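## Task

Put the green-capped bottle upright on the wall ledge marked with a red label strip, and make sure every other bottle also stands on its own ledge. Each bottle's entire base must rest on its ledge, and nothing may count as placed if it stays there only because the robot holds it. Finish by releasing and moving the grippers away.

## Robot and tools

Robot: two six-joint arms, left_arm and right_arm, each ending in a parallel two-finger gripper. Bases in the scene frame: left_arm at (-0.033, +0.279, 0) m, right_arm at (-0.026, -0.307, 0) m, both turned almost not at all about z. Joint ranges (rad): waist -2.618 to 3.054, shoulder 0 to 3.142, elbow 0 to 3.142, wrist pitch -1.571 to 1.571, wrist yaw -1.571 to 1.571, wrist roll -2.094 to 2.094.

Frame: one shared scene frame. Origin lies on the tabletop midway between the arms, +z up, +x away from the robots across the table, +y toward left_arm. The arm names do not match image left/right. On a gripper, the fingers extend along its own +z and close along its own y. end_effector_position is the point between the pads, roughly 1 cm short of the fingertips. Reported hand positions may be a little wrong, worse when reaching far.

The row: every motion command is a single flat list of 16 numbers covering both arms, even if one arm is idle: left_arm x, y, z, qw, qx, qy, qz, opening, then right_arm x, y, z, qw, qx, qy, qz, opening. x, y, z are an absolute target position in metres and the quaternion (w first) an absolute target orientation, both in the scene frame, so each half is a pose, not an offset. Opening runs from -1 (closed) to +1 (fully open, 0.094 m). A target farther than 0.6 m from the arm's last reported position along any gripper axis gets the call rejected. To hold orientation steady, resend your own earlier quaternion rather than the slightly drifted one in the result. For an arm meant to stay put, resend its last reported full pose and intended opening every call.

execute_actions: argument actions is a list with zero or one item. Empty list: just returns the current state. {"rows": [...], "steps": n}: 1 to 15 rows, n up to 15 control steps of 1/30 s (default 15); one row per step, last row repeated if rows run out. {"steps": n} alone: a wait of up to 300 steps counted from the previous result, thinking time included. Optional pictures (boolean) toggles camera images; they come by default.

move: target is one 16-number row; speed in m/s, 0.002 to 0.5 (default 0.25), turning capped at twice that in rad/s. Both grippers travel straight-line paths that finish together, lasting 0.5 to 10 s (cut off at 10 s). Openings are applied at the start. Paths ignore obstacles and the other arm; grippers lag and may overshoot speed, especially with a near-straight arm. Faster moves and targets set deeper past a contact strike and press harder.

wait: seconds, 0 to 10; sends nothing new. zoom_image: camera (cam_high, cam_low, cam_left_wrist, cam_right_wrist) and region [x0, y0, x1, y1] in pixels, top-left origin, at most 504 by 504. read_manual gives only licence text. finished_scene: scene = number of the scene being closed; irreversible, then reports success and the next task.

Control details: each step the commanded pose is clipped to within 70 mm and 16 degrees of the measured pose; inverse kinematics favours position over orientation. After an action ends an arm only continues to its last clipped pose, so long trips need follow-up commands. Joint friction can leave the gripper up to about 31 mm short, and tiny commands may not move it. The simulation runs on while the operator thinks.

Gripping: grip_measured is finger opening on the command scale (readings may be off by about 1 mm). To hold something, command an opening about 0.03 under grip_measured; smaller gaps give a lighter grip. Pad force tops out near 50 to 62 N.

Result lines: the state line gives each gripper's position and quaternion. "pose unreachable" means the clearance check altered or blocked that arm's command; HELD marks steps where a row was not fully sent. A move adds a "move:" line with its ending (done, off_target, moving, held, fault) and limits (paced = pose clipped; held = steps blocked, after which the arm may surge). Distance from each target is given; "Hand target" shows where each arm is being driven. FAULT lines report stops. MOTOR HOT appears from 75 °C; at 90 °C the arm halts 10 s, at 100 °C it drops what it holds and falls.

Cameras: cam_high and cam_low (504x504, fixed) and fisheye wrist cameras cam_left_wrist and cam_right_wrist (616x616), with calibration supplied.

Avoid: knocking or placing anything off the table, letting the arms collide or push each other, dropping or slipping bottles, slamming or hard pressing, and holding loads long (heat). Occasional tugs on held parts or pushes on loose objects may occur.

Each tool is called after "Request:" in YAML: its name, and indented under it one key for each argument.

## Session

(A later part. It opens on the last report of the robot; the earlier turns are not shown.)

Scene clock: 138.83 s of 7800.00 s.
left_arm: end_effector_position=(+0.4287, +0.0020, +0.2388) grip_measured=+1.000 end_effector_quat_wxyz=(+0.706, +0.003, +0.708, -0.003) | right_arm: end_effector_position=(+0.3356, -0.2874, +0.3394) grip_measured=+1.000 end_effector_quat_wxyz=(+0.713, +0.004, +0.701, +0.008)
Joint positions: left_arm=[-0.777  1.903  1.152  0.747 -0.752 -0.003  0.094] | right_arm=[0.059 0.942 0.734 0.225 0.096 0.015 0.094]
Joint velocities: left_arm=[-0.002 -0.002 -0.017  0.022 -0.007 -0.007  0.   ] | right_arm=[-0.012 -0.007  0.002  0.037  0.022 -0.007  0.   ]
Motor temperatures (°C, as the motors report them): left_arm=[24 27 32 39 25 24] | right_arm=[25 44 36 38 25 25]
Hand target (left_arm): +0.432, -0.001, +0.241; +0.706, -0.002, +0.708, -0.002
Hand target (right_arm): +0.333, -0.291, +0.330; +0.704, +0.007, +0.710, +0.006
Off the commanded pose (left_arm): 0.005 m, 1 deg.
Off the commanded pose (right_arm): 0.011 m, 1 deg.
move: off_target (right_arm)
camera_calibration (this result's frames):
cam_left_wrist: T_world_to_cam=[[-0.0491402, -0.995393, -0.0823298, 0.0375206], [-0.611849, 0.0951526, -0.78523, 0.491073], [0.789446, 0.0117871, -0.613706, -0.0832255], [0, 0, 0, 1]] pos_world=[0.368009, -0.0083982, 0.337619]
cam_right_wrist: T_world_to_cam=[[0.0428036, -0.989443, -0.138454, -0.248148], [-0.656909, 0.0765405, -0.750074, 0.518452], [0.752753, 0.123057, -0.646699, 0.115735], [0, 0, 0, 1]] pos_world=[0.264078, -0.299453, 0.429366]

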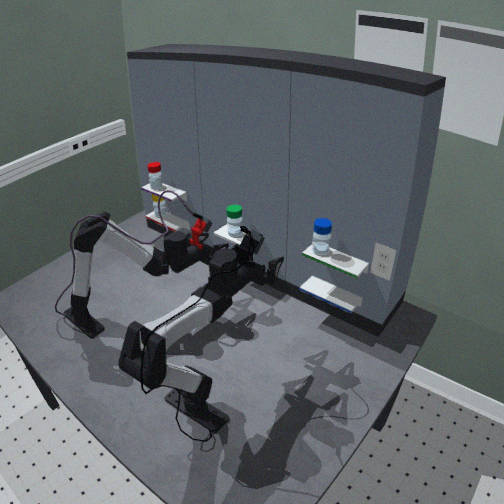

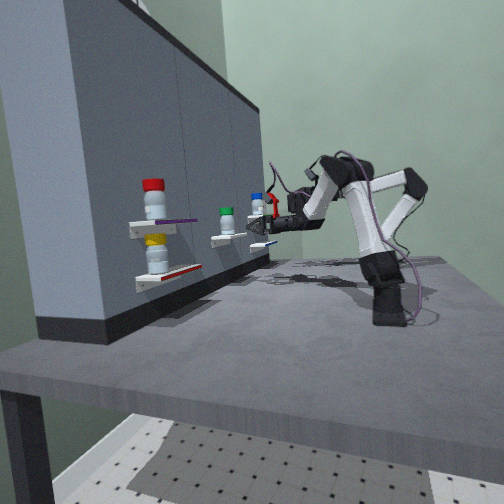

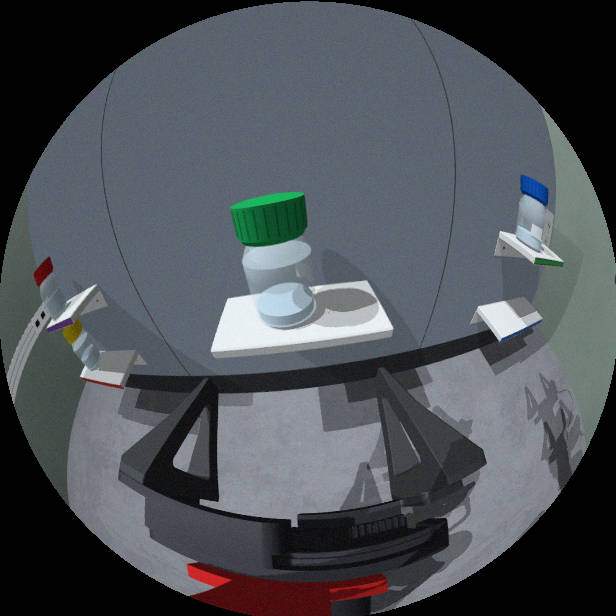

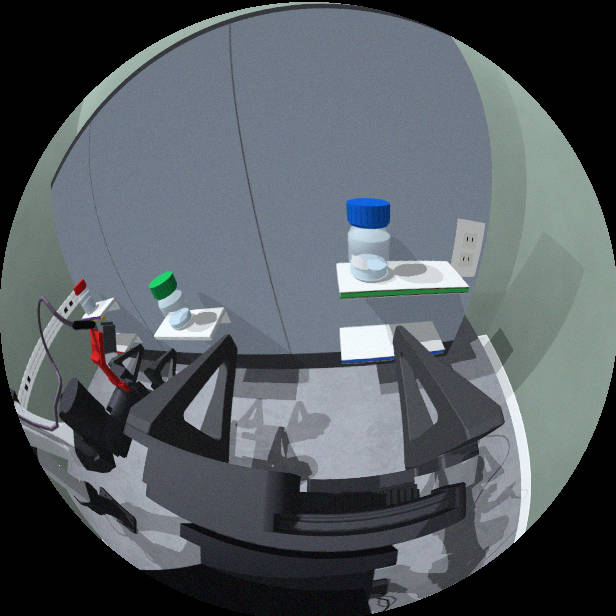

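Request:
move:
  target: [0.539,0.015,0.261,0.7071,0,0.7071,0,1,0.3356,-0.2874,0.3394,0.713,0.004,0.701,0.008,1]
  speed: 0.12

Request:
zoom_image:
  camera: "cam_low"
  region: [195, 170, 295, 260]

Scene clock: 147.07 s of 7800.00 s.
left_arm: end_effector_position=(+0.5341, +0.0201, +0.2612) grip_measured=+1.000 end_effector_quat_wxyz=(+0.709, -0.005, +0.705, -0.000) | right_arm: end_effector_position=(+0.3356, -0.2869, +0.3391) grip_measured=+1.000 end_effector_quat_wxyz=(+0.713, +0.003, +0.701, +0.008)
Joint positions: left_arm=[-0.599  2.127  1.572  0.563 -0.589 -0.003  0.094] | right_arm=[0.059 0.942 0.734 0.224 0.093 0.015 0.094]
Joint velocities: left_arm=[-0.007 -0.027  0.017 -0.007 -0.007 -0.037  0.   ] | right_arm=[-0.012  0.012 -0.012 -0.007 -0.066 -0.037  0.   ]
Motor temperatures (°C, as the motors report them): left_arm=[24 28 33 39 25 24] | right_arm=[25 40 36 38 25 25]
Hand target (left_arm): +0.539, +0.017, +0.260; +0.708, +0.001, +0.706, +0.000
Hand target (right_arm): +0.336, -0.287, +0.339; +0.713, +0.004, +0.701, +0.008
Off the commanded pose (left_arm): 0.007 m, 1 deg.
Off the commanded pose (right_arm): 0.001 m, 0 deg.
After step 90, 3.77 s passed at rest.
move: done
camera_calibration (this result's frames):
cam_left_wrist: T_world_to_cam=[[-0.033201, -0.996582, -0.0756478, 0.0524008], [-0.605765, 0.080268, -0.791584, 0.570046], [0.794951, 0.0195434, -0.606359, -0.15789], [0, 0, 0, 1]] pos_world=[0.472568, 0.00955098, 0.359466]
cam_right_wrist: T_world_to_cam=[[0.0452883, -0.989348, -0.138347, -0.248575], [-0.657962, 0.0746662, -0.749341, 0.517775], [0.751688, 0.124963, -0.647571, 0.116696], [0, 0, 0, 1]] pos_world=[0.264214, -0.29917, 0.429169]

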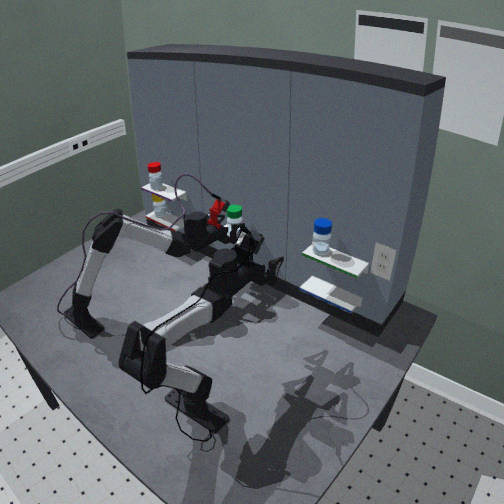

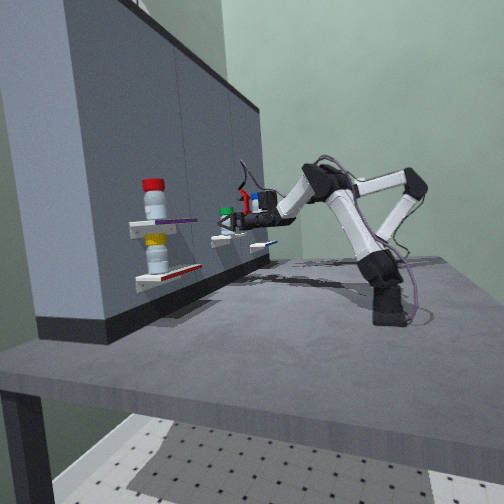

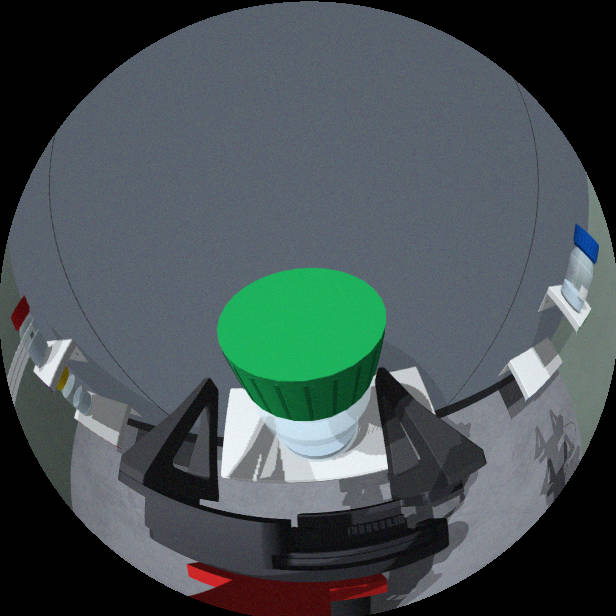

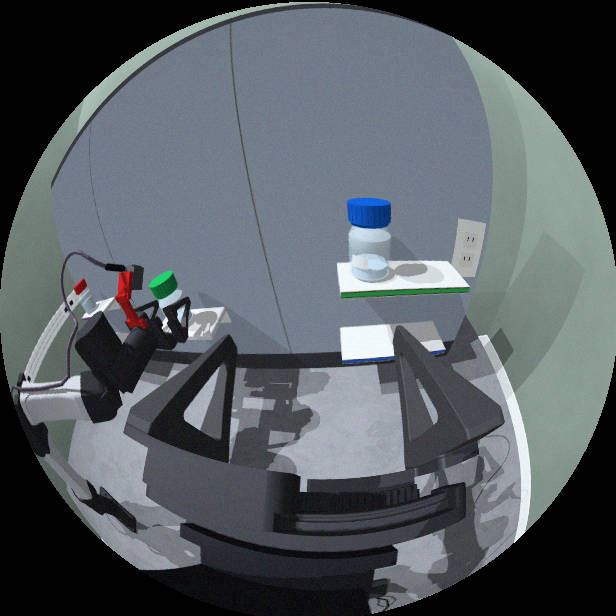

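Region (195, 170, 295, 260) of cam_low's 504x504 image, scaled by 5.040, with more detail than that image has; it fills the top 454 rows of this view, and the rest is white.

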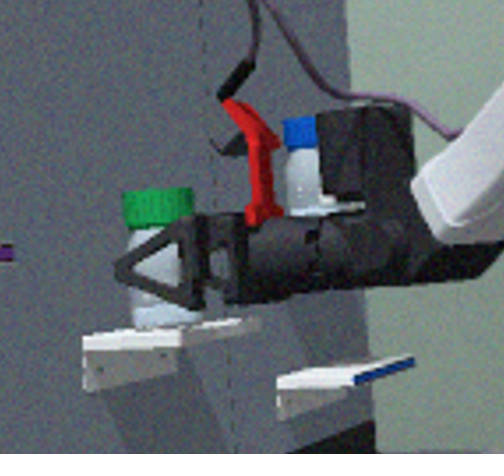

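Request:
execute_actions:
  actions:
    - {"rows": [[0.5341,0.0180,0.2612,0.709,-0.0006,0.705,-0.0044,0.9,0.3356,-0.2874,0.3394,0.713,0.004,0.701,0.008,1],[0.5341,0.0158,0.2612,0.709,0.0038,0.705,-0.0088,0.8,0.3356,-0.2874,0.3394,0.713,0.004,0.701,0.008,1],[0.5341,0.0136,0.2612,0.709,0.0082,0.705,-0.0133,0.7,0.3356,-0.2874,0.3394,0.713,0.004,0.701,0.008,1],[0.5341,0.0115,0.2612,0.709,0.0126,0.705,-0.0177,0.65,0.3356,-0.2874,0.3394,0.713,0.004,0.701,0.008,1],[0.5341,0.0115,0.2612,0.709,0.0126,0.705,-0.0177,0.6,0.3356,-0.2874,0.3394,0.713,0.004,0.701,0.008,1],[0.5341,0.0115,0.2612,0.709,0.0126,0.705,-0.0177,0.55,0.3356,-0.2874,0.3394,0.713,0.004,0.701,0.008,1],[0.5341,0.0115,0.2612,0.709,0.0126,0.705,-0.0177,0.48,0.3356,-0.2874,0.3394,0.713,0.004,0.701,0.008,1],[0.5341,0.0115,0.2612,0.709,0.0126,0.705,-0.0177,0.41,0.3356,-0.2874,0.3394,0.713,0.004,0.701,0.008,1],[0.5341,0.0115,0.2612,0.709,0.0126,0.705,-0.0177,0.35,0.3356,-0.2874,0.3394,0.713,0.004,0.701,0.008,1],[0.5341,0.0115,0.2612,0.709,0.0126,0.705,-0.0177,0.30,0.3356,-0.2874,0.3394,0.713,0.004,0.701,0.008,1],[0.5341,0.0115,0.2612,0.709,0.0126,0.705,-0.0177,0.26,0.3356,-0.2874,0.3394,0.713,0.004,0.701,0.008,1],[0.5341,0.0115,0.2612,0.709,0.0126,0.705,-0.0177,0.22,0.3356,-0.2874,0.3394,0.713,0.004,0.701,0.008,1],[0.5341,0.0115,0.2612,0.709,0.0126,0.705,-0.0177,0.18,0.3356,-0.2874,0.3394,0.713,0.004,0.701,0.008,1],[0.5341,0.0115,0.2612,0.709,0.0126,0.705,-0.0177,0.14,0.3356,-0.2874,0.3394,0.713,0.004,0.701,0.008,1],[0.5341,0.0115,0.2612,0.709,0.0126,0.705,-0.0177,0.11,0.3356,-0.2874,0.3394,0.713,0.004,0.701,0.008,1]], "steps": 15}

Scene clock: 152.77 s of 7800.00 s.
left_arm: end_effector_position=(+0.5340, +0.0121, +0.2610) grip_measured=+0.172 end_effector_quat_wxyz=(+0.709, +0.012, +0.705, -0.016) | right_arm: end_effector_position=(+0.3356, -0.2869, +0.3391) grip_measured=+1.000 end_effector_quat_wxyz=(+0.713, +0.003, +0.701, +0.008)
Joint positions: left_arm=[-0.599  2.127  1.573  0.561 -0.542 -0.003  0.055] | right_arm=[0.059 0.942 0.734 0.224 0.093 0.015 0.094]
Joint velocities: left_arm=[ 0.012 -0.002 -0.007 -0.007 -0.037  0.022 -0.   ] | right_arm=[-0.007  0.002 -0.007  0.022 -0.051  0.022  0.   ]
Motor temperatures (°C, as the motors report them): left_arm=[24 30 34 39 25 24] | right_arm=[25 38 36 38 25 25]
Hand target (left_arm): +0.534, +0.012, +0.261; +0.709, +0.013, +0.705, -0.018
Hand target (right_arm): +0.336, -0.287, +0.339; +0.713, +0.004, +0.701, +0.008
Off the commanded pose (left_arm): 0.001 m, 0 deg.
Off the commanded pose (right_arm): 0.001 m, 0 deg.
Steps of this call (steps 1 to 90: nothing new was sent; then 2.20 s passed at rest; steps 91 to 105: all 15 steps of this action). Readings (end_effector_position):
91: left_arm (+0.5341, +0.0199, +0.2610) | right_arm (+0.3356, -0.2869, +0.3391)
92: left_arm (+0.5341, +0.0195, +0.2610) | right_arm (+0.3356, -0.2869, +0.3391)
94: left_arm (+0.5341, +0.0178, +0.2610) | right_arm (+0.3356, -0.2869, +0.3391)
98: left_arm (+0.5340, +0.0150, +0.2610) | right_arm (+0.3356, -0.2869, +0.3391)
105: the state above
camera_calibration (this result's frames):
cam_left_wrist: T_world_to_cam=[[-0.0796095, -0.993872, -0.0766917, 0.0694128], [-0.602221, 0.109261, -0.790818, 0.568012], [0.794351, -0.0167713, -0.607228, -0.15679], [0, 0, 0, 1]] pos_world=[0.47214, 0.00429611, 0.35931]
cam_right_wrist: T_world_to_cam=[[0.0452883, -0.989348, -0.138347, -0.248575], [-0.657962, 0.0746662, -0.749341, 0.517775], [0.751688, 0.124963, -0.647571, 0.116696], [0, 0, 0, 1]] pos_world=[0.264214, -0.29917, 0.429169]

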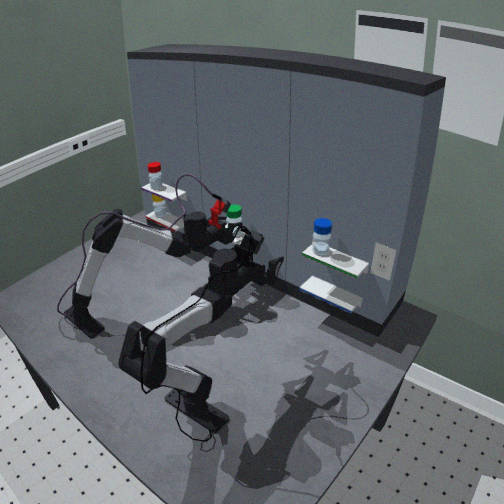

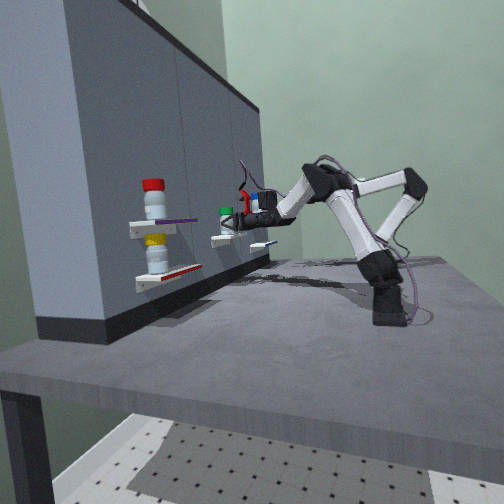

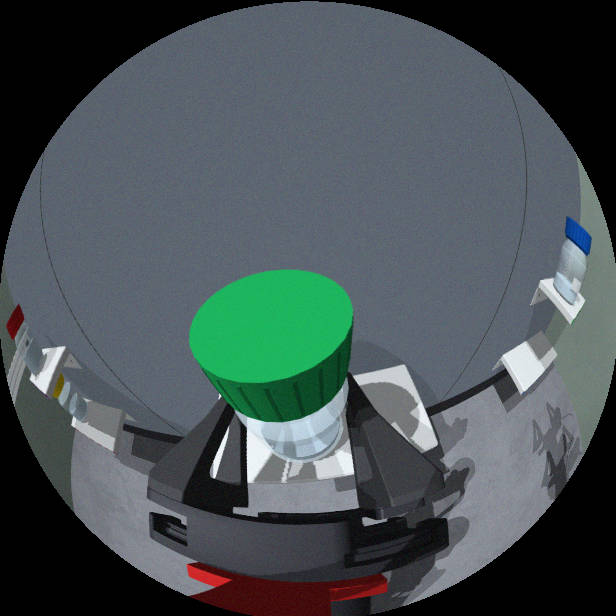

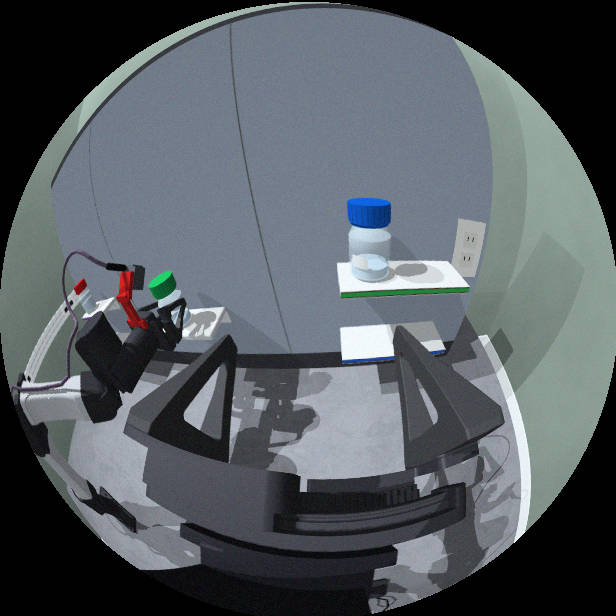

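Request:
move:
  target: [0.44,0.03,0.34,0.7373,0,0.6756,0,0.11,0.3356,-0.2874,0.3394,0.713,0.004,0.701,0.008,1]
  speed: 0.15

Request:
move:
  target: [0.425,0.348,0.197,0.709,0,0.705,0,0.11,0.3356,-0.2874,0.3394,0.713,0.004,0.701,0.008,1]
  speed: 0.25

Scene clock: 159.50 s of 7800.00 s.
left_arm: end_effector_position=(+0.4449, +0.0252, +0.3385) grip_measured=+0.172 end_effector_quat_wxyz=(+0.733, +0.001, +0.680, -0.004) | right_arm: end_effector_position=(+0.3356, -0.2869, +0.3391) grip_measured=+1.000 end_effector_quat_wxyz=(+0.713, +0.003, +0.701, +0.008)
Joint positions: left_arm=[-0.706  1.789  1.339  0.545 -0.681  0.056  0.055] | right_arm=[0.059 0.942 0.734 0.224 0.093 0.015 0.094]
Joint velocities: left_arm=[-0.012 -0.002 -0.007 -0.037 -0.037 -0.007 -0.001] | right_arm=[-0.002 -0.007 -0.007  0.037  0.022 -0.037  0.   ]
Motor temperatures (°C, as the motors report them): left_arm=[24 33 34 39 25 24] | right_arm=[25 36 37 39 25 25]
Hand target (left_arm): +0.440, +0.028, +0.341; +0.737, -0.001, +0.676, -0.001
Hand target (right_arm): +0.336, -0.287, +0.339; +0.713, +0.004, +0.701, +0.008
Off the commanded pose (left_arm): 0.007 m, 1 deg.
Off the commanded pose (right_arm): 0.001 m, 0 deg.
After step 90, 2.47 s passed at rest.
move: done
camera_calibration (this result's frames):
cam_left_wrist: T_world_to_cam=[[-0.0407759, -0.995884, -0.0809521, 0.0654713], [-0.549751, 0.0900149, -0.830465, 0.564848], [0.834333, 0.0106405, -0.551158, -0.0762227], [0, 0, 0, 1]] pos_world=[0.37679, 0.0151681, 0.432375]
cam_right_wrist: T_world_to_cam=[[0.0452883, -0.989348, -0.138347, -0.248575], [-0.657962, 0.0746662, -0.749341, 0.517775], [0.751688, 0.124963, -0.647571, 0.116696], [0, 0, 0, 1]] pos_world=[0.264214, -0.29917, 0.429169]

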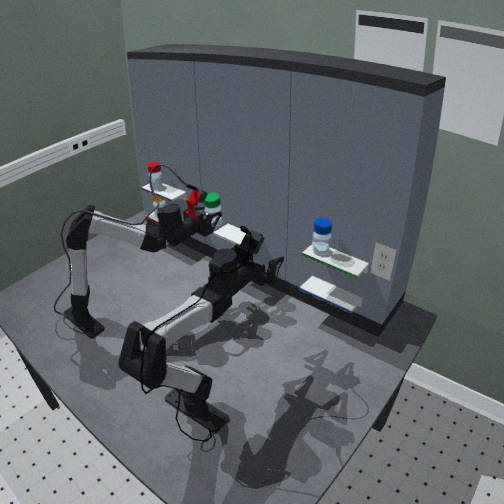

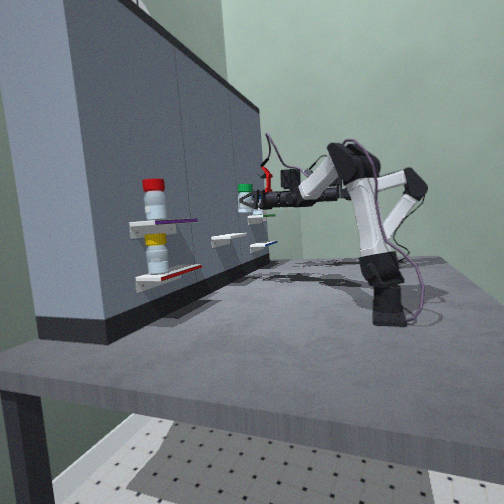

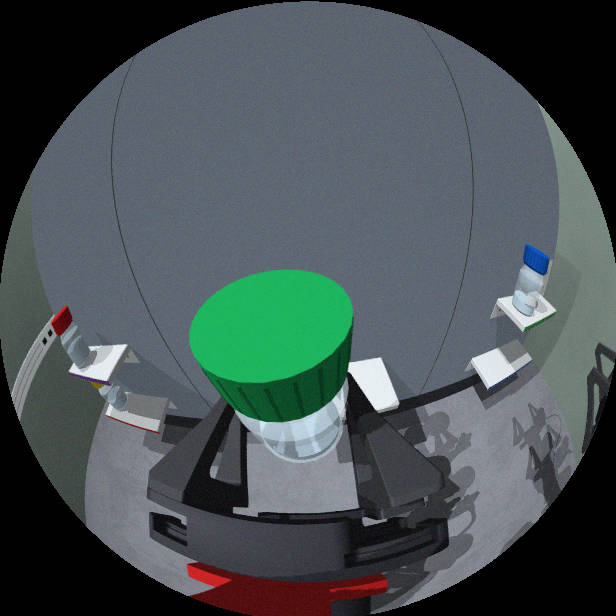

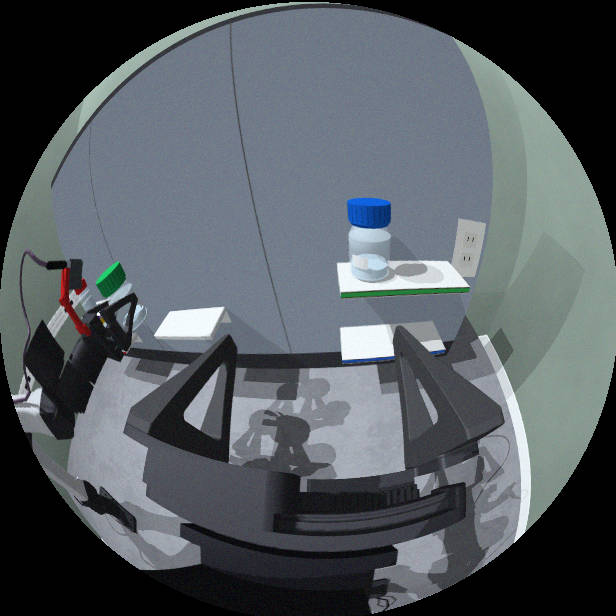

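Scene clock: 161.70 s of 7800.00 s.
left_arm: end_effector_position=(+0.4223, +0.3521, +0.1936) grip_measured=+0.172 end_effector_quat_wxyz=(+0.697, +0.002, +0.717, +0.009) | right_arm: end_effector_position=(+0.3356, -0.2869, +0.3391) grip_measured=+1.000 end_effector_quat_wxyz=(+0.713, +0.003, +0.701, +0.008)
Joint positions: left_arm=[0.229 1.64  0.624 0.988 0.235 0.022 0.055] | right_arm=[0.059 0.942 0.734 0.224 0.093 0.015 0.094]
Joint velocities: left_arm=[ 0.012  0.012 -0.007  0.037 -0.007 -0.022  0.   ] | right_arm=[ 0.007 -0.007 -0.007  0.051 -0.022  0.022  0.   ]
Motor temperatures (°C, as the motors report them): left_arm=[24 33 34 40 25 24] | right_arm=[25 35 37 39 25 25]
Hand target (left_arm): +0.421, +0.350, +0.198; +0.710, +0.004, +0.705, +0.005
Hand target (right_arm): +0.336, -0.287, +0.339; +0.713, +0.004, +0.701, +0.008
Off the commanded pose (left_arm): 0.006 m, 2 deg.
Off the commanded pose (right_arm): 0.001 m, 0 deg.
move: done
camera_calibration (this result's frames):
cam_left_wrist: T_world_to_cam=[[-0.0326427, -0.994731, -0.0971888, 0.3777], [-0.63229, 0.0958614, -0.768778, 0.42348], [0.774044, 0.0363565, -0.632088, -0.108595], [0, 0, 0, 1]] pos_world=[0.364149, 0.339063, 0.293629]
cam_right_wrist: T_world_to_cam=[[0.0452883, -0.989348, -0.138347, -0.248575], [-0.657962, 0.0746662, -0.749341, 0.517775], [0.751688, 0.124963, -0.647571, 0.116696], [0, 0, 0, 1]] pos_world=[0.264214, -0.29917, 0.429169]

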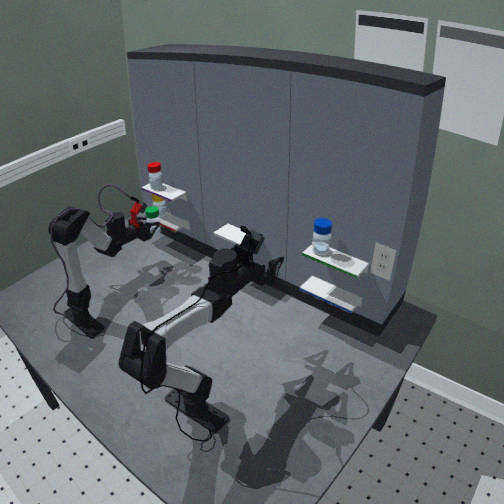

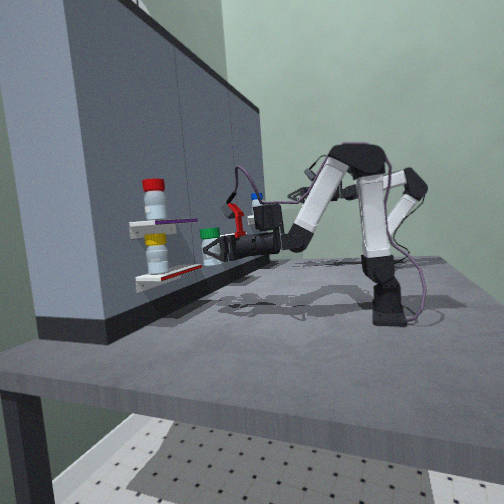

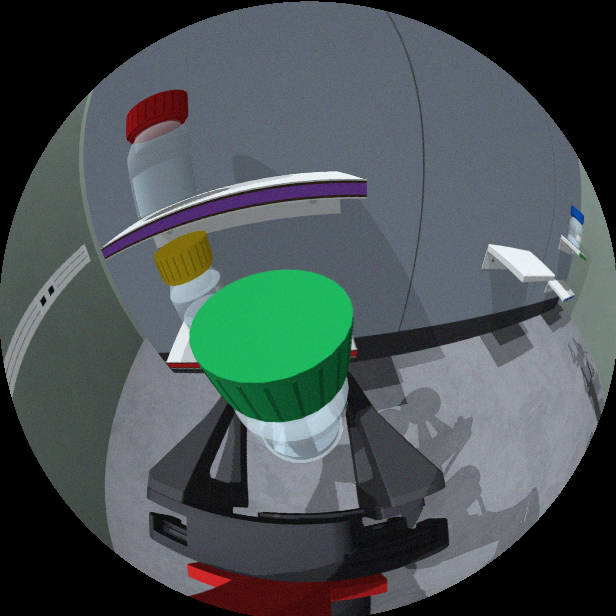

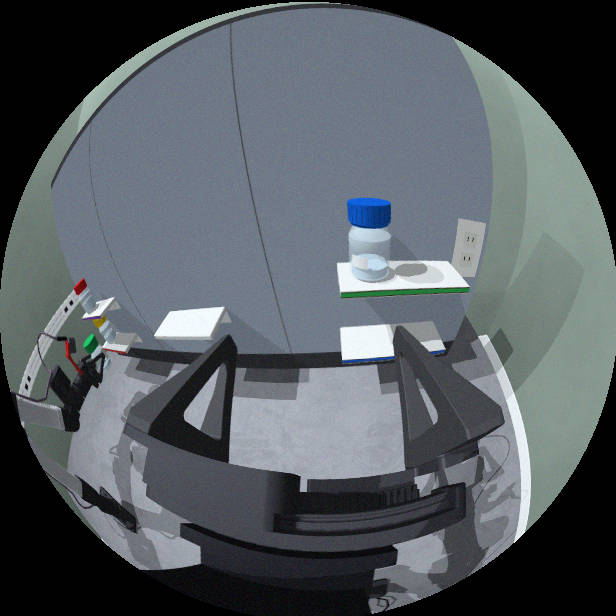

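Request:
execute_actions:
  actions: []

Request:
zoom_image:
  camera: "cam_low"
  region: [100, 150, 280, 310]

Scene clock: 168.13 s of 7800.00 s.
left_arm: end_effector_position=(+0.4223, +0.3519, +0.1940) grip_measured=+0.172 end_effector_quat_wxyz=(+0.698, +0.002, +0.716, +0.009) | right_arm: end_effector_position=(+0.3356, -0.2869, +0.3391) grip_measured=+1.000 end_effector_quat_wxyz=(+0.713, +0.003, +0.701, +0.008)
Joint positions: left_arm=[0.229 1.64  0.624 0.989 0.236 0.022 0.055] | right_arm=[0.059 0.942 0.734 0.224 0.093 0.015 0.094]
Joint velocities: left_arm=[-0.012 -0.002 -0.002 -0.066 -0.066 -0.037 -0.001] | right_arm=[-0.002 -0.012  0.002  0.037  0.022 -0.081  0.   ]
Motor temperatures (°C, as the motors report them): left_arm=[24 32 34 42 25 24] | right_arm=[25 34 37 39 25 25]
Hand target (left_arm): +0.421, +0.350, +0.198; +0.710, +0.004, +0.705, +0.005
Hand target (right_arm): +0.336, -0.287, +0.339; +0.713, +0.004, +0.701, +0.008
Off the commanded pose (left_arm): 0.006 m, 2 deg.
Off the commanded pose (right_arm): 0.001 m, 0 deg.
Steps of this call (steps 1 to 90: nothing new was sent; then 3.43 s passed at rest). Readings (end_effector_position):
1: left_arm (+0.4223, +0.3521, +0.1937) | right_arm (+0.3356, -0.2869, +0.3391)
2: left_arm (+0.4223, +0.3521, +0.1937) | right_arm (+0.3356, -0.2869, +0.3391)
4: left_arm (+0.4223, +0.3520, +0.1938) | right_arm (+0.3356, -0.2869, +0.3391)
8: left_arm (+0.4223, +0.3519, +0.1939) | right_arm (+0.3356, -0.2869, +0.3391)
90: the state above
camera_calibration (this result's frames):
cam_left_wrist: T_world_to_cam=[[-0.0336258, -0.994697, -0.0971979, 0.377948], [-0.631034, 0.0965466, -0.769724, 0.423202], [0.775026, 0.0354526, -0.630934, -0.108684], [0, 0, 0, 1]] pos_world=[0.363997, 0.338938, 0.293911]
cam_right_wrist: T_world_to_cam=[[0.0452883, -0.989348, -0.138347, -0.248575], [-0.657962, 0.0746662, -0.749341, 0.517775], [0.751688, 0.124963, -0.647571, 0.116696], [0, 0, 0, 1]] pos_world=[0.264214, -0.29917, 0.429169]

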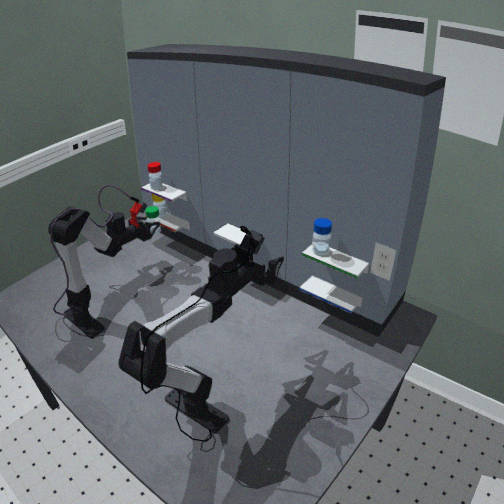

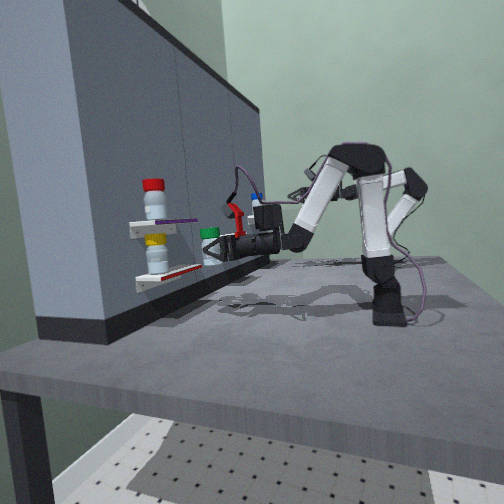

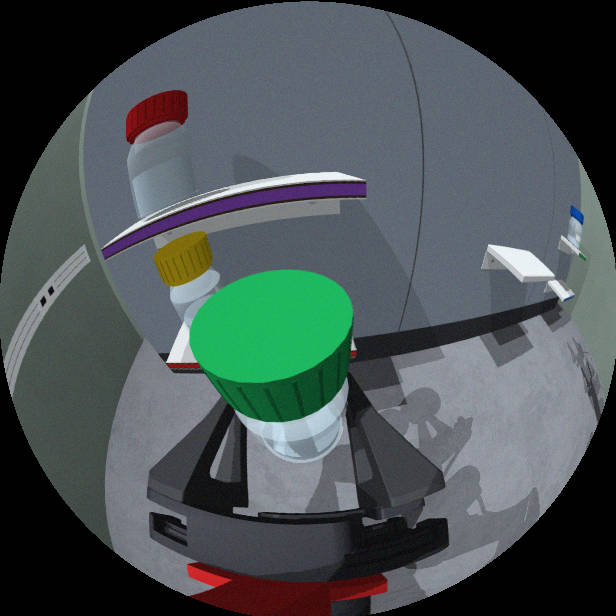

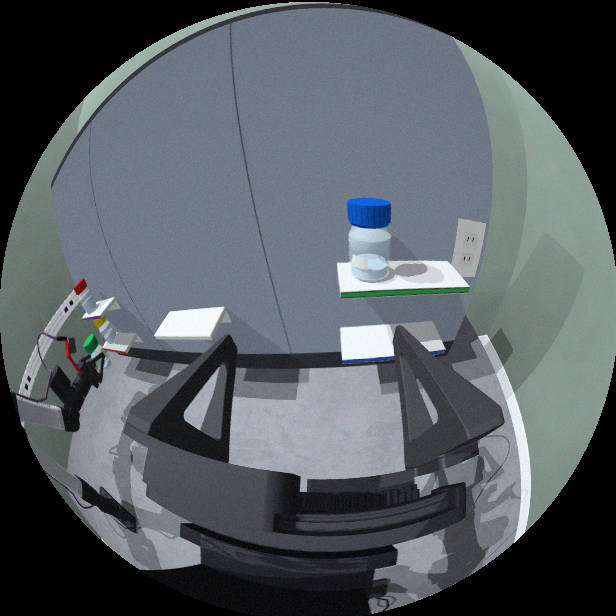

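Region (100, 150, 280, 310) of cam_low's 504x504 image, scaled by 2.800, with more detail than that image has.

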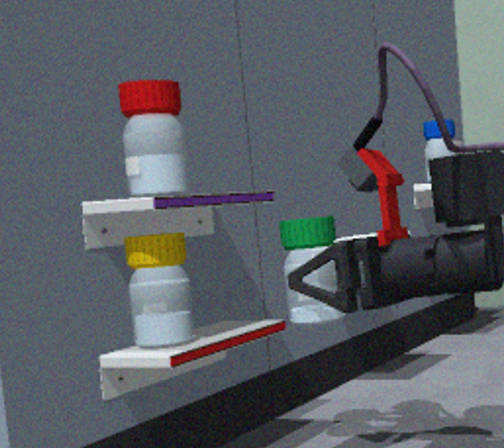

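Request:
move:
  target: [0.455,0.348,0.208,0.7133,0,0.7009,0,0.11,0.3356,-0.2874,0.3394,0.713,0.004,0.701,0.008,1]
  speed: 0.08

Request:
zoom_image:
  camera: "cam_low"
  region: [100, 150, 280, 310]

Scene clock: 172.17 s of 7800.00 s.
left_arm: end_effector_position=(+0.4462, +0.3485, +0.1876) grip_measured=+0.172 end_effector_quat_wxyz=(+0.692, -0.000, +0.722, -0.002) | right_arm: end_effector_position=(+0.3356, -0.2869, +0.3391) grip_measured=+1.000 end_effector_quat_wxyz=(+0.713, +0.003, +0.701, +0.008)
Joint positions: left_arm=[0.206 1.726 0.713 0.969 0.225 0.007 0.055] | right_arm=[0.059 0.942 0.734 0.224 0.093 0.015 0.094]
Joint velocities: left_arm=[ 0.002  0.012 -0.002 -0.007  0.037  0.037  0.001] | right_arm=[ 0.007 -0.012 -0.007 -0.007 -0.007 -0.007  0.   ]
Motor temperatures (°C, as the motors report them): left_arm=[24 32 33 43 25 24] | right_arm=[25 33 37 39 25 25]
Hand target (left_arm): +0.454, +0.348, +0.208; +0.713, -0.000, +0.701, -0.001
Hand target (right_arm): +0.336, -0.287, +0.339; +0.713, +0.004, +0.701, +0.008
Off the commanded pose (left_arm): 0.022 m, 3 deg.
Off the commanded pose (right_arm): 0.001 m, 0 deg.
After step 90, 0.23 s passed at rest.
move: off_target (left_arm)
camera_calibration (this result's frames):
cam_left_wrist: T_world_to_cam=[[-0.04641, -0.995907, -0.0775571, 0.377112], [-0.643358, 0.089194, -0.760352, 0.440006], [0.764158, 0.0146091, -0.644864, -0.116416], [0, 0, 0, 1]] pos_world=[0.389543, 0.338023, 0.288734]
cam_right_wrist: T_world_to_cam=[[0.0452883, -0.989348, -0.138347, -0.248575], [-0.657962, 0.0746662, -0.749341, 0.517775], [0.751688, 0.124963, -0.647571, 0.116696], [0, 0, 0, 1]] pos_world=[0.264214, -0.29917, 0.429169]

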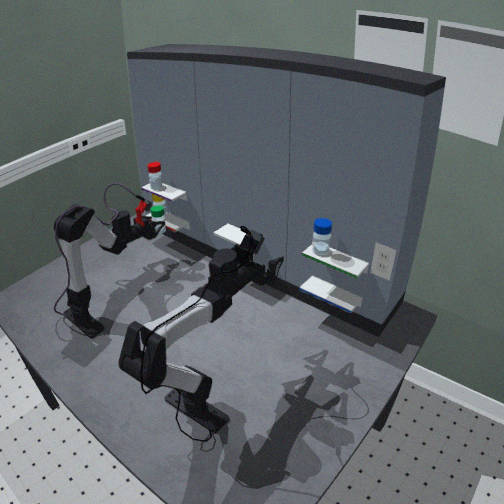

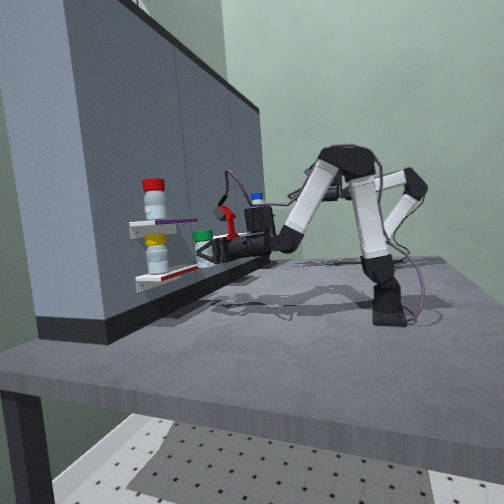

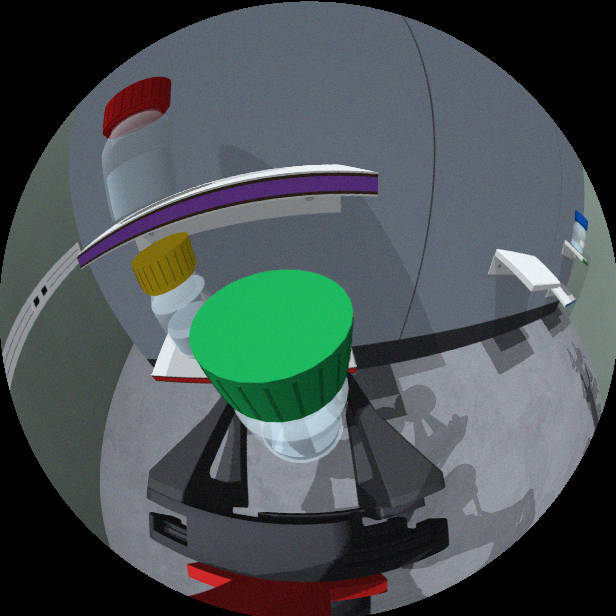

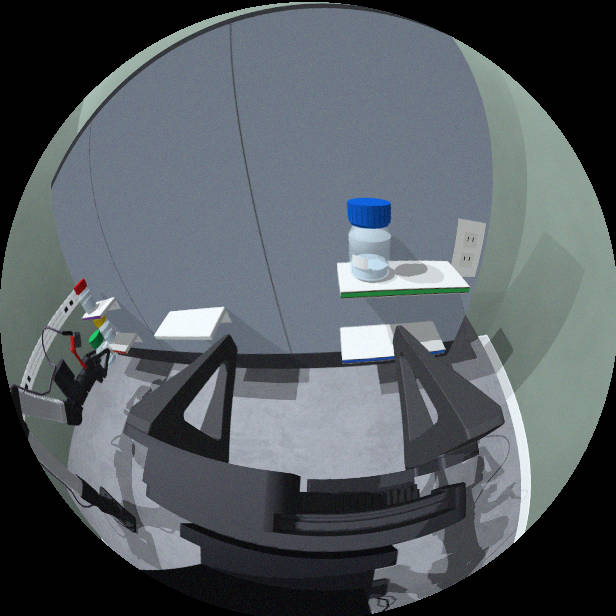

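Region (100, 150, 280, 310) of cam_low's 504x504 image, scaled by 2.800, with more detail than that image has.

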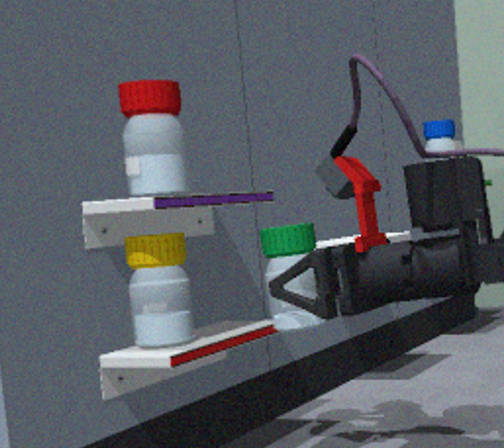

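Request:
execute_actions:
  actions:
    - {"rows":[[0.453,0.348,0.211,0.7160,0,0.6981,0,0.11,0.3356,-0.2874,0.3394,0.713,0.004,0.701,0.008,1],[0.453,0.348,0.214,0.7187,0,0.6953,0,0.11,0.3356,-0.2874,0.3394,0.713,0.004,0.701,0.008,1],[0.452,0.348,0.217,0.7214,0,0.6925,0,0.11,0.3356,-0.2874,0.3394,0.713,0.004,0.701,0.008,1],[0.452,0.348,0.220,0.7241,0,0.6897,0,0.11,0.3356,-0.2874,0.3394,0.713,0.004,0.701,0.008,1],[0.451,0.348,0.223,0.7268,0,0.6869,0,0.11,0.3356,-0.2874,0.3394,0.713,0.004,0.701,0.008,1],[0.451,0.348,0.226,0.7290,0,0.6845,0,0.11,0.3356,-0.2874,0.3394,0.713,0.004,0.701,0.008,1],[0.450,0.348,0.228,0.7314,0,0.6820,0,0.11,0.3356,-0.2874,0.3394,0.713,0.004,0.701,0.008,1]],"steps":15}
  pictures: false

Scene clock: 180.40 s of 7800.00 s.
left_arm: end_effector_position=(+0.4462, +0.3486, +0.1875) grip_measured=+0.172 end_effector_quat_wxyz=(+0.692, -0.005, +0.722, -0.006) | right_arm: end_effector_position=(+0.3356, -0.2869, +0.3391) grip_measured=+1.000 end_effector_quat_wxyz=(+0.713, +0.003, +0.701, +0.008)
Joint positions: left_arm=[ 0.206  1.726  0.713  0.969  0.224 -0.006  0.055] | right_arm=[0.059 0.942 0.734 0.224 0.093 0.015 0.094]
Joint velocities: left_arm=[-0.017 -0.002  0.002 -0.007  0.007  0.095  0.001] | right_arm=[ 0.017  0.002 -0.007 -0.066 -0.007  0.007  0.   ]
Motor temperatures (°C, as the motors report them): left_arm=[24 32 34 44 25 24] | right_arm=[25 32 38 40 25 25]
Hand target (left_arm): +0.448, +0.348, +0.228; +0.731, -0.000, +0.682, -0.001
Hand target (right_arm): +0.336, -0.287, +0.339; +0.713, +0.004, +0.701, +0.008
Off the commanded pose (left_arm): 0.041 m, 7 deg.
Off the commanded pose (right_arm): 0.001 m, 0 deg.
Steps of this call (steps 1 to 90: nothing new was sent; then 4.73 s passed at rest; steps 91 to 105: all 15 steps of this action). Readings (end_effector_position):
91: left_arm (+0.4462, +0.3486, +0.1874) | right_arm (+0.3356, -0.2869, +0.3391)
92: left_arm (+0.4462, +0.3486, +0.1874) | right_arm (+0.3356, -0.2869, +0.3391)
94: left_arm (+0.4462, +0.3486, +0.1874) | right_arm (+0.3356, -0.2869, +0.3391)
98: left_arm (+0.4462, +0.3486, +0.1874) | right_arm (+0.3356, -0.2869, +0.3391)
105: the state above

Request:
execute_actions:
  actions:
    - {"rows":[[0.452,0.348,0.2275,0.7308,0,0.6826,0,0.11,0.3356,-0.2874,0.3394,0.713,0.004,0.701,0.008,1],[0.454,0.348,0.227,0.7302,0,0.6833,0,0.11,0.3356,-0.2874,0.3394,0.713,0.004,0.701,0.008,1],[0.456,0.348,0.2265,0.7296,0,0.6839,0,0.11,0.3356,-0.2874,0.3394,0.713,0.004,0.701,0.008,1],[0.4575,0.348,0.226,0.7290,0,0.6845,0,0.11,0.3356,-0.2874,0.3394,0.713,0.004,0.701,0.008,1],[0.459,0.348,0.226,0.7284,0,0.6852,0,0.11,0.3356,-0.2874,0.3394,0.713,0.004,0.701,0.008,1]],"steps":15}
  pictures: false

Scene clock: 185.47 s of 7800.00 s.
left_arm: end_effector_position=(+0.4512, +0.3487, +0.1987) grip_measured=+0.172 end_effector_quat_wxyz=(+0.701, -0.003, +0.713, -0.004) | right_arm: end_effector_position=(+0.3356, -0.2869, +0.3391) grip_measured=+1.000 end_effector_quat_wxyz=(+0.713, +0.003, +0.701, +0.008)
Joint positions: left_arm=[ 0.203  1.726  0.74   0.968  0.222 -0.007  0.055] | right_arm=[0.059 0.942 0.734 0.224 0.093 0.015 0.094]
Joint velocities: left_arm=[-0.002 -0.017 -0.002 -0.051 -0.007  0.066 -0.   ] | right_arm=[-0.012 -0.012  0.002  0.066 -0.037 -0.022  0.   ]
Motor temperatures (°C, as the motors report them): left_arm=[24 33 35 45 25 24] | right_arm=[25 31 38 40 25 25]
Hand target (left_arm): +0.457, +0.348, +0.226; +0.728, -0.000, +0.685, -0.001
Hand target (right_arm): +0.336, -0.287, +0.339; +0.713, +0.004, +0.701, +0.008
Off the commanded pose (left_arm): 0.028 m, 5 deg.
Off the commanded pose (right_arm): 0.001 m, 0 deg.
Steps of this call (steps 1 to 90: nothing new was sent; then 1.57 s passed at rest; steps 91 to 105: all 15 steps of this action). Readings (end_effector_position):
91: left_arm (+0.4462, +0.3486, +0.1876) | right_arm (+0.3356, -0.2869, +0.3391)
92: left_arm (+0.4462, +0.3486, +0.1876) | right_arm (+0.3356, -0.2869, +0.3391)
94: left_arm (+0.4462, +0.3487, +0.1876) | right_arm (+0.3356, -0.2869, +0.3391)
98: left_arm (+0.4493, +0.3488, +0.1942) | right_arm (+0.3356, -0.2869, +0.3391)
105: the state above

Request:
execute_actions:
  actions:
    - {"rows":[[0.461,0.348,0.226,0.7284,0,0.6852,0,0.11,0.3356,-0.2874,0.3394,0.713,0.004,0.701,0.008,1],[0.4635,0.348,0.2255,0.7284,0,0.6852,0,0.11,0.3356,-0.2874,0.3394,0.713,0.004,0.701,0.008,1],[0.466,0.348,0.225,0.7284,0,0.6852,0,0.11,0.3356,-0.2874,0.3394,0.713,0.004,0.701,0.008,1],[0.469,0.348,0.2245,0.7284,0,0.6852,0,0.11,0.3356,-0.2874,0.3394,0.713,0.004,0.701,0.008,1],[0.472,0.348,0.224,0.7284,0,0.6852,0,0.11,0.3356,-0.2874,0.3394,0.713,0.004,0.701,0.008,1],[0.475,0.348,0.224,0.7284,0,0.6852,0,0.11,0.3356,-0.2874,0.3394,0.713,0.004,0.701,0.008,1],[0.478,0.348,0.224,0.7284,0,0.6852,0,0.11,0.3356,-0.2874,0.3394,0.713,0.004,0.701,0.008,1],[0.481,0.348,0.224,0.7284,0,0.6852,0,0.11,0.3356,-0.2874,0.3394,0.713,0.004,0.701,0.008,1],[0.484,0.348,0.224,0.7284,0,0.6852,0,0.11,0.3356,-0.2874,0.3394,0.713,0.004,0.701,0.008,1],[0.487,0.348,0.224,0.7284,0,0.6852,0,0.11,0.3356,-0.2874,0.3394,0.713,0.004,0.701,0.008,1],[0.490,0.348,0.224,0.7284,0,0.6852,0,0.11,0.3356,-0.2874,0.3394,0.713,0.004,0.701,0.008,1],[0.4925,0.348,0.224,0.7284,0,0.6852,0,0.11,0.3356,-0.2874,0.3394,0.713,0.004,0.701,0.008,1],[0.495,0.348,0.224,0.7284,0,0.6852,0,0.11,0.3356,-0.2874,0.3394,0.713,0.004,0.701,0.008,1]],"steps":15}

Request:
zoom_image:
  camera: "cam_low"
  region: [100, 150, 280, 310]

Scene clock: 188.63 s of 7800.00 s.
left_arm: end_effector_position=(+0.4852, +0.3487, +0.2045) grip_measured=+0.172 end_effector_quat_wxyz=(+0.710, -0.000, +0.704, -0.003) | right_arm: end_effector_position=(+0.3356, -0.2869, +0.3391) grip_measured=+1.000 end_effector_quat_wxyz=(+0.713, +0.003, +0.701, +0.008)
Joint positions: left_arm=[ 0.184  1.836  0.879  0.965  0.205 -0.007  0.055] | right_arm=[0.059 0.942 0.734 0.224 0.093 0.015 0.094]
Joint velocities: left_arm=[-0.017  0.125  0.173 -0.095 -0.051  0.007  0.001] | right_arm=[-0.017  0.002  0.012  0.066  0.037  0.022  0.   ]
Motor temperatures (°C, as the motors report them): left_arm=[24 33 35 45 25 24] | right_arm=[25 31 38 40 25 25]
Hand target (left_arm): +0.493, +0.348, +0.224; +0.728, -0.001, +0.685, -0.001
Hand target (right_arm): +0.336, -0.287, +0.339; +0.713, +0.004, +0.701, +0.008
Off the commanded pose (left_arm): 0.022 m, 3 deg.
Off the commanded pose (right_arm): 0.001 m, 0 deg.
Steps of this call (steps 1 to 80: nothing new was sent; steps 81 to 95: all 15 steps of this action). Readings (end_effector_position):
81: left_arm (+0.4512, +0.3487, +0.1987) | right_arm (+0.3356, -0.2869, +0.3391)
82: left_arm (+0.4512, +0.3488, +0.1987) | right_arm (+0.3356, -0.2869, +0.3391)
84: left_arm (+0.4538, +0.3489, +0.1997) | right_arm (+0.3356, -0.2869, +0.3391)
88: left_arm (+0.4658, +0.3485, +0.2023) | right_arm (+0.3356, -0.2869, +0.3391)
95: the state above
camera_calibration (this result's frames):
cam_left_wrist: T_world_to_cam=[[-0.0444914, -0.995972, -0.077848, 0.37966], [-0.603596, 0.0888934, -0.792319, 0.465302], [0.796048, 0.0117373, -0.60512, -0.15788], [0, 0, 0, 1]] pos_world=[0.423426, 0.338621, 0.302687]
cam_right_wrist: T_world_to_cam=[[0.0452883, -0.989348, -0.138347, -0.248575], [-0.657962, 0.0746662, -0.749341, 0.517775], [0.751688, 0.124963, -0.647571, 0.116696], [0, 0, 0, 1]] pos_world=[0.264214, -0.29917, 0.429169]

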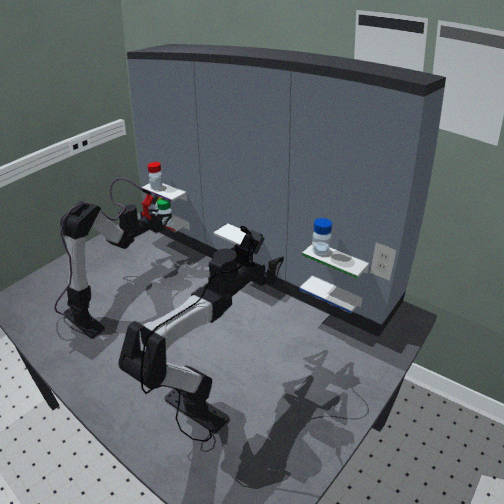

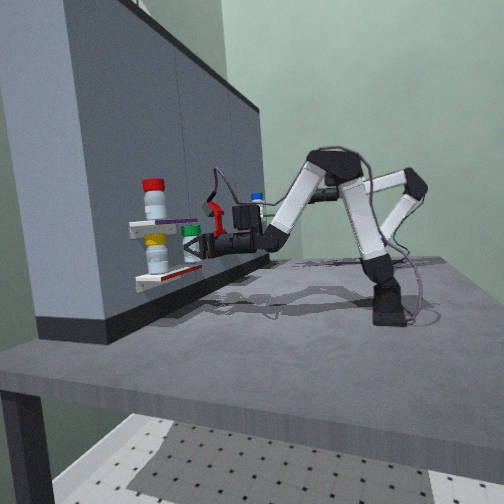

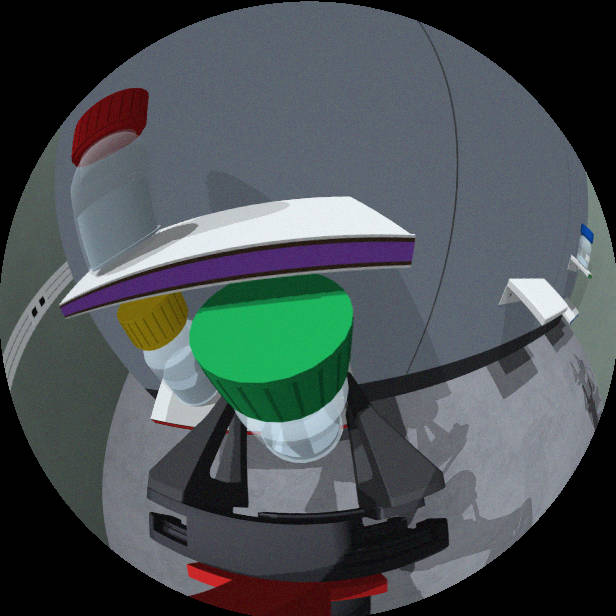

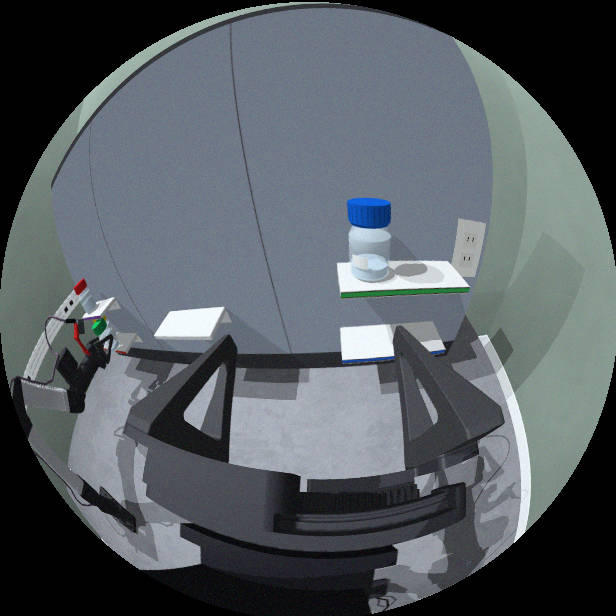

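Region (100, 150, 280, 310) of cam_low's 504x504 image, scaled by 2.800, with more detail than that image has.

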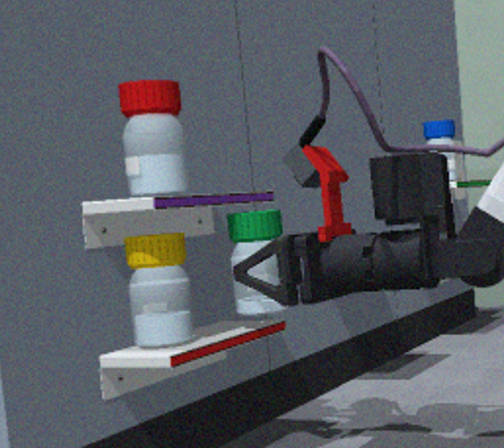

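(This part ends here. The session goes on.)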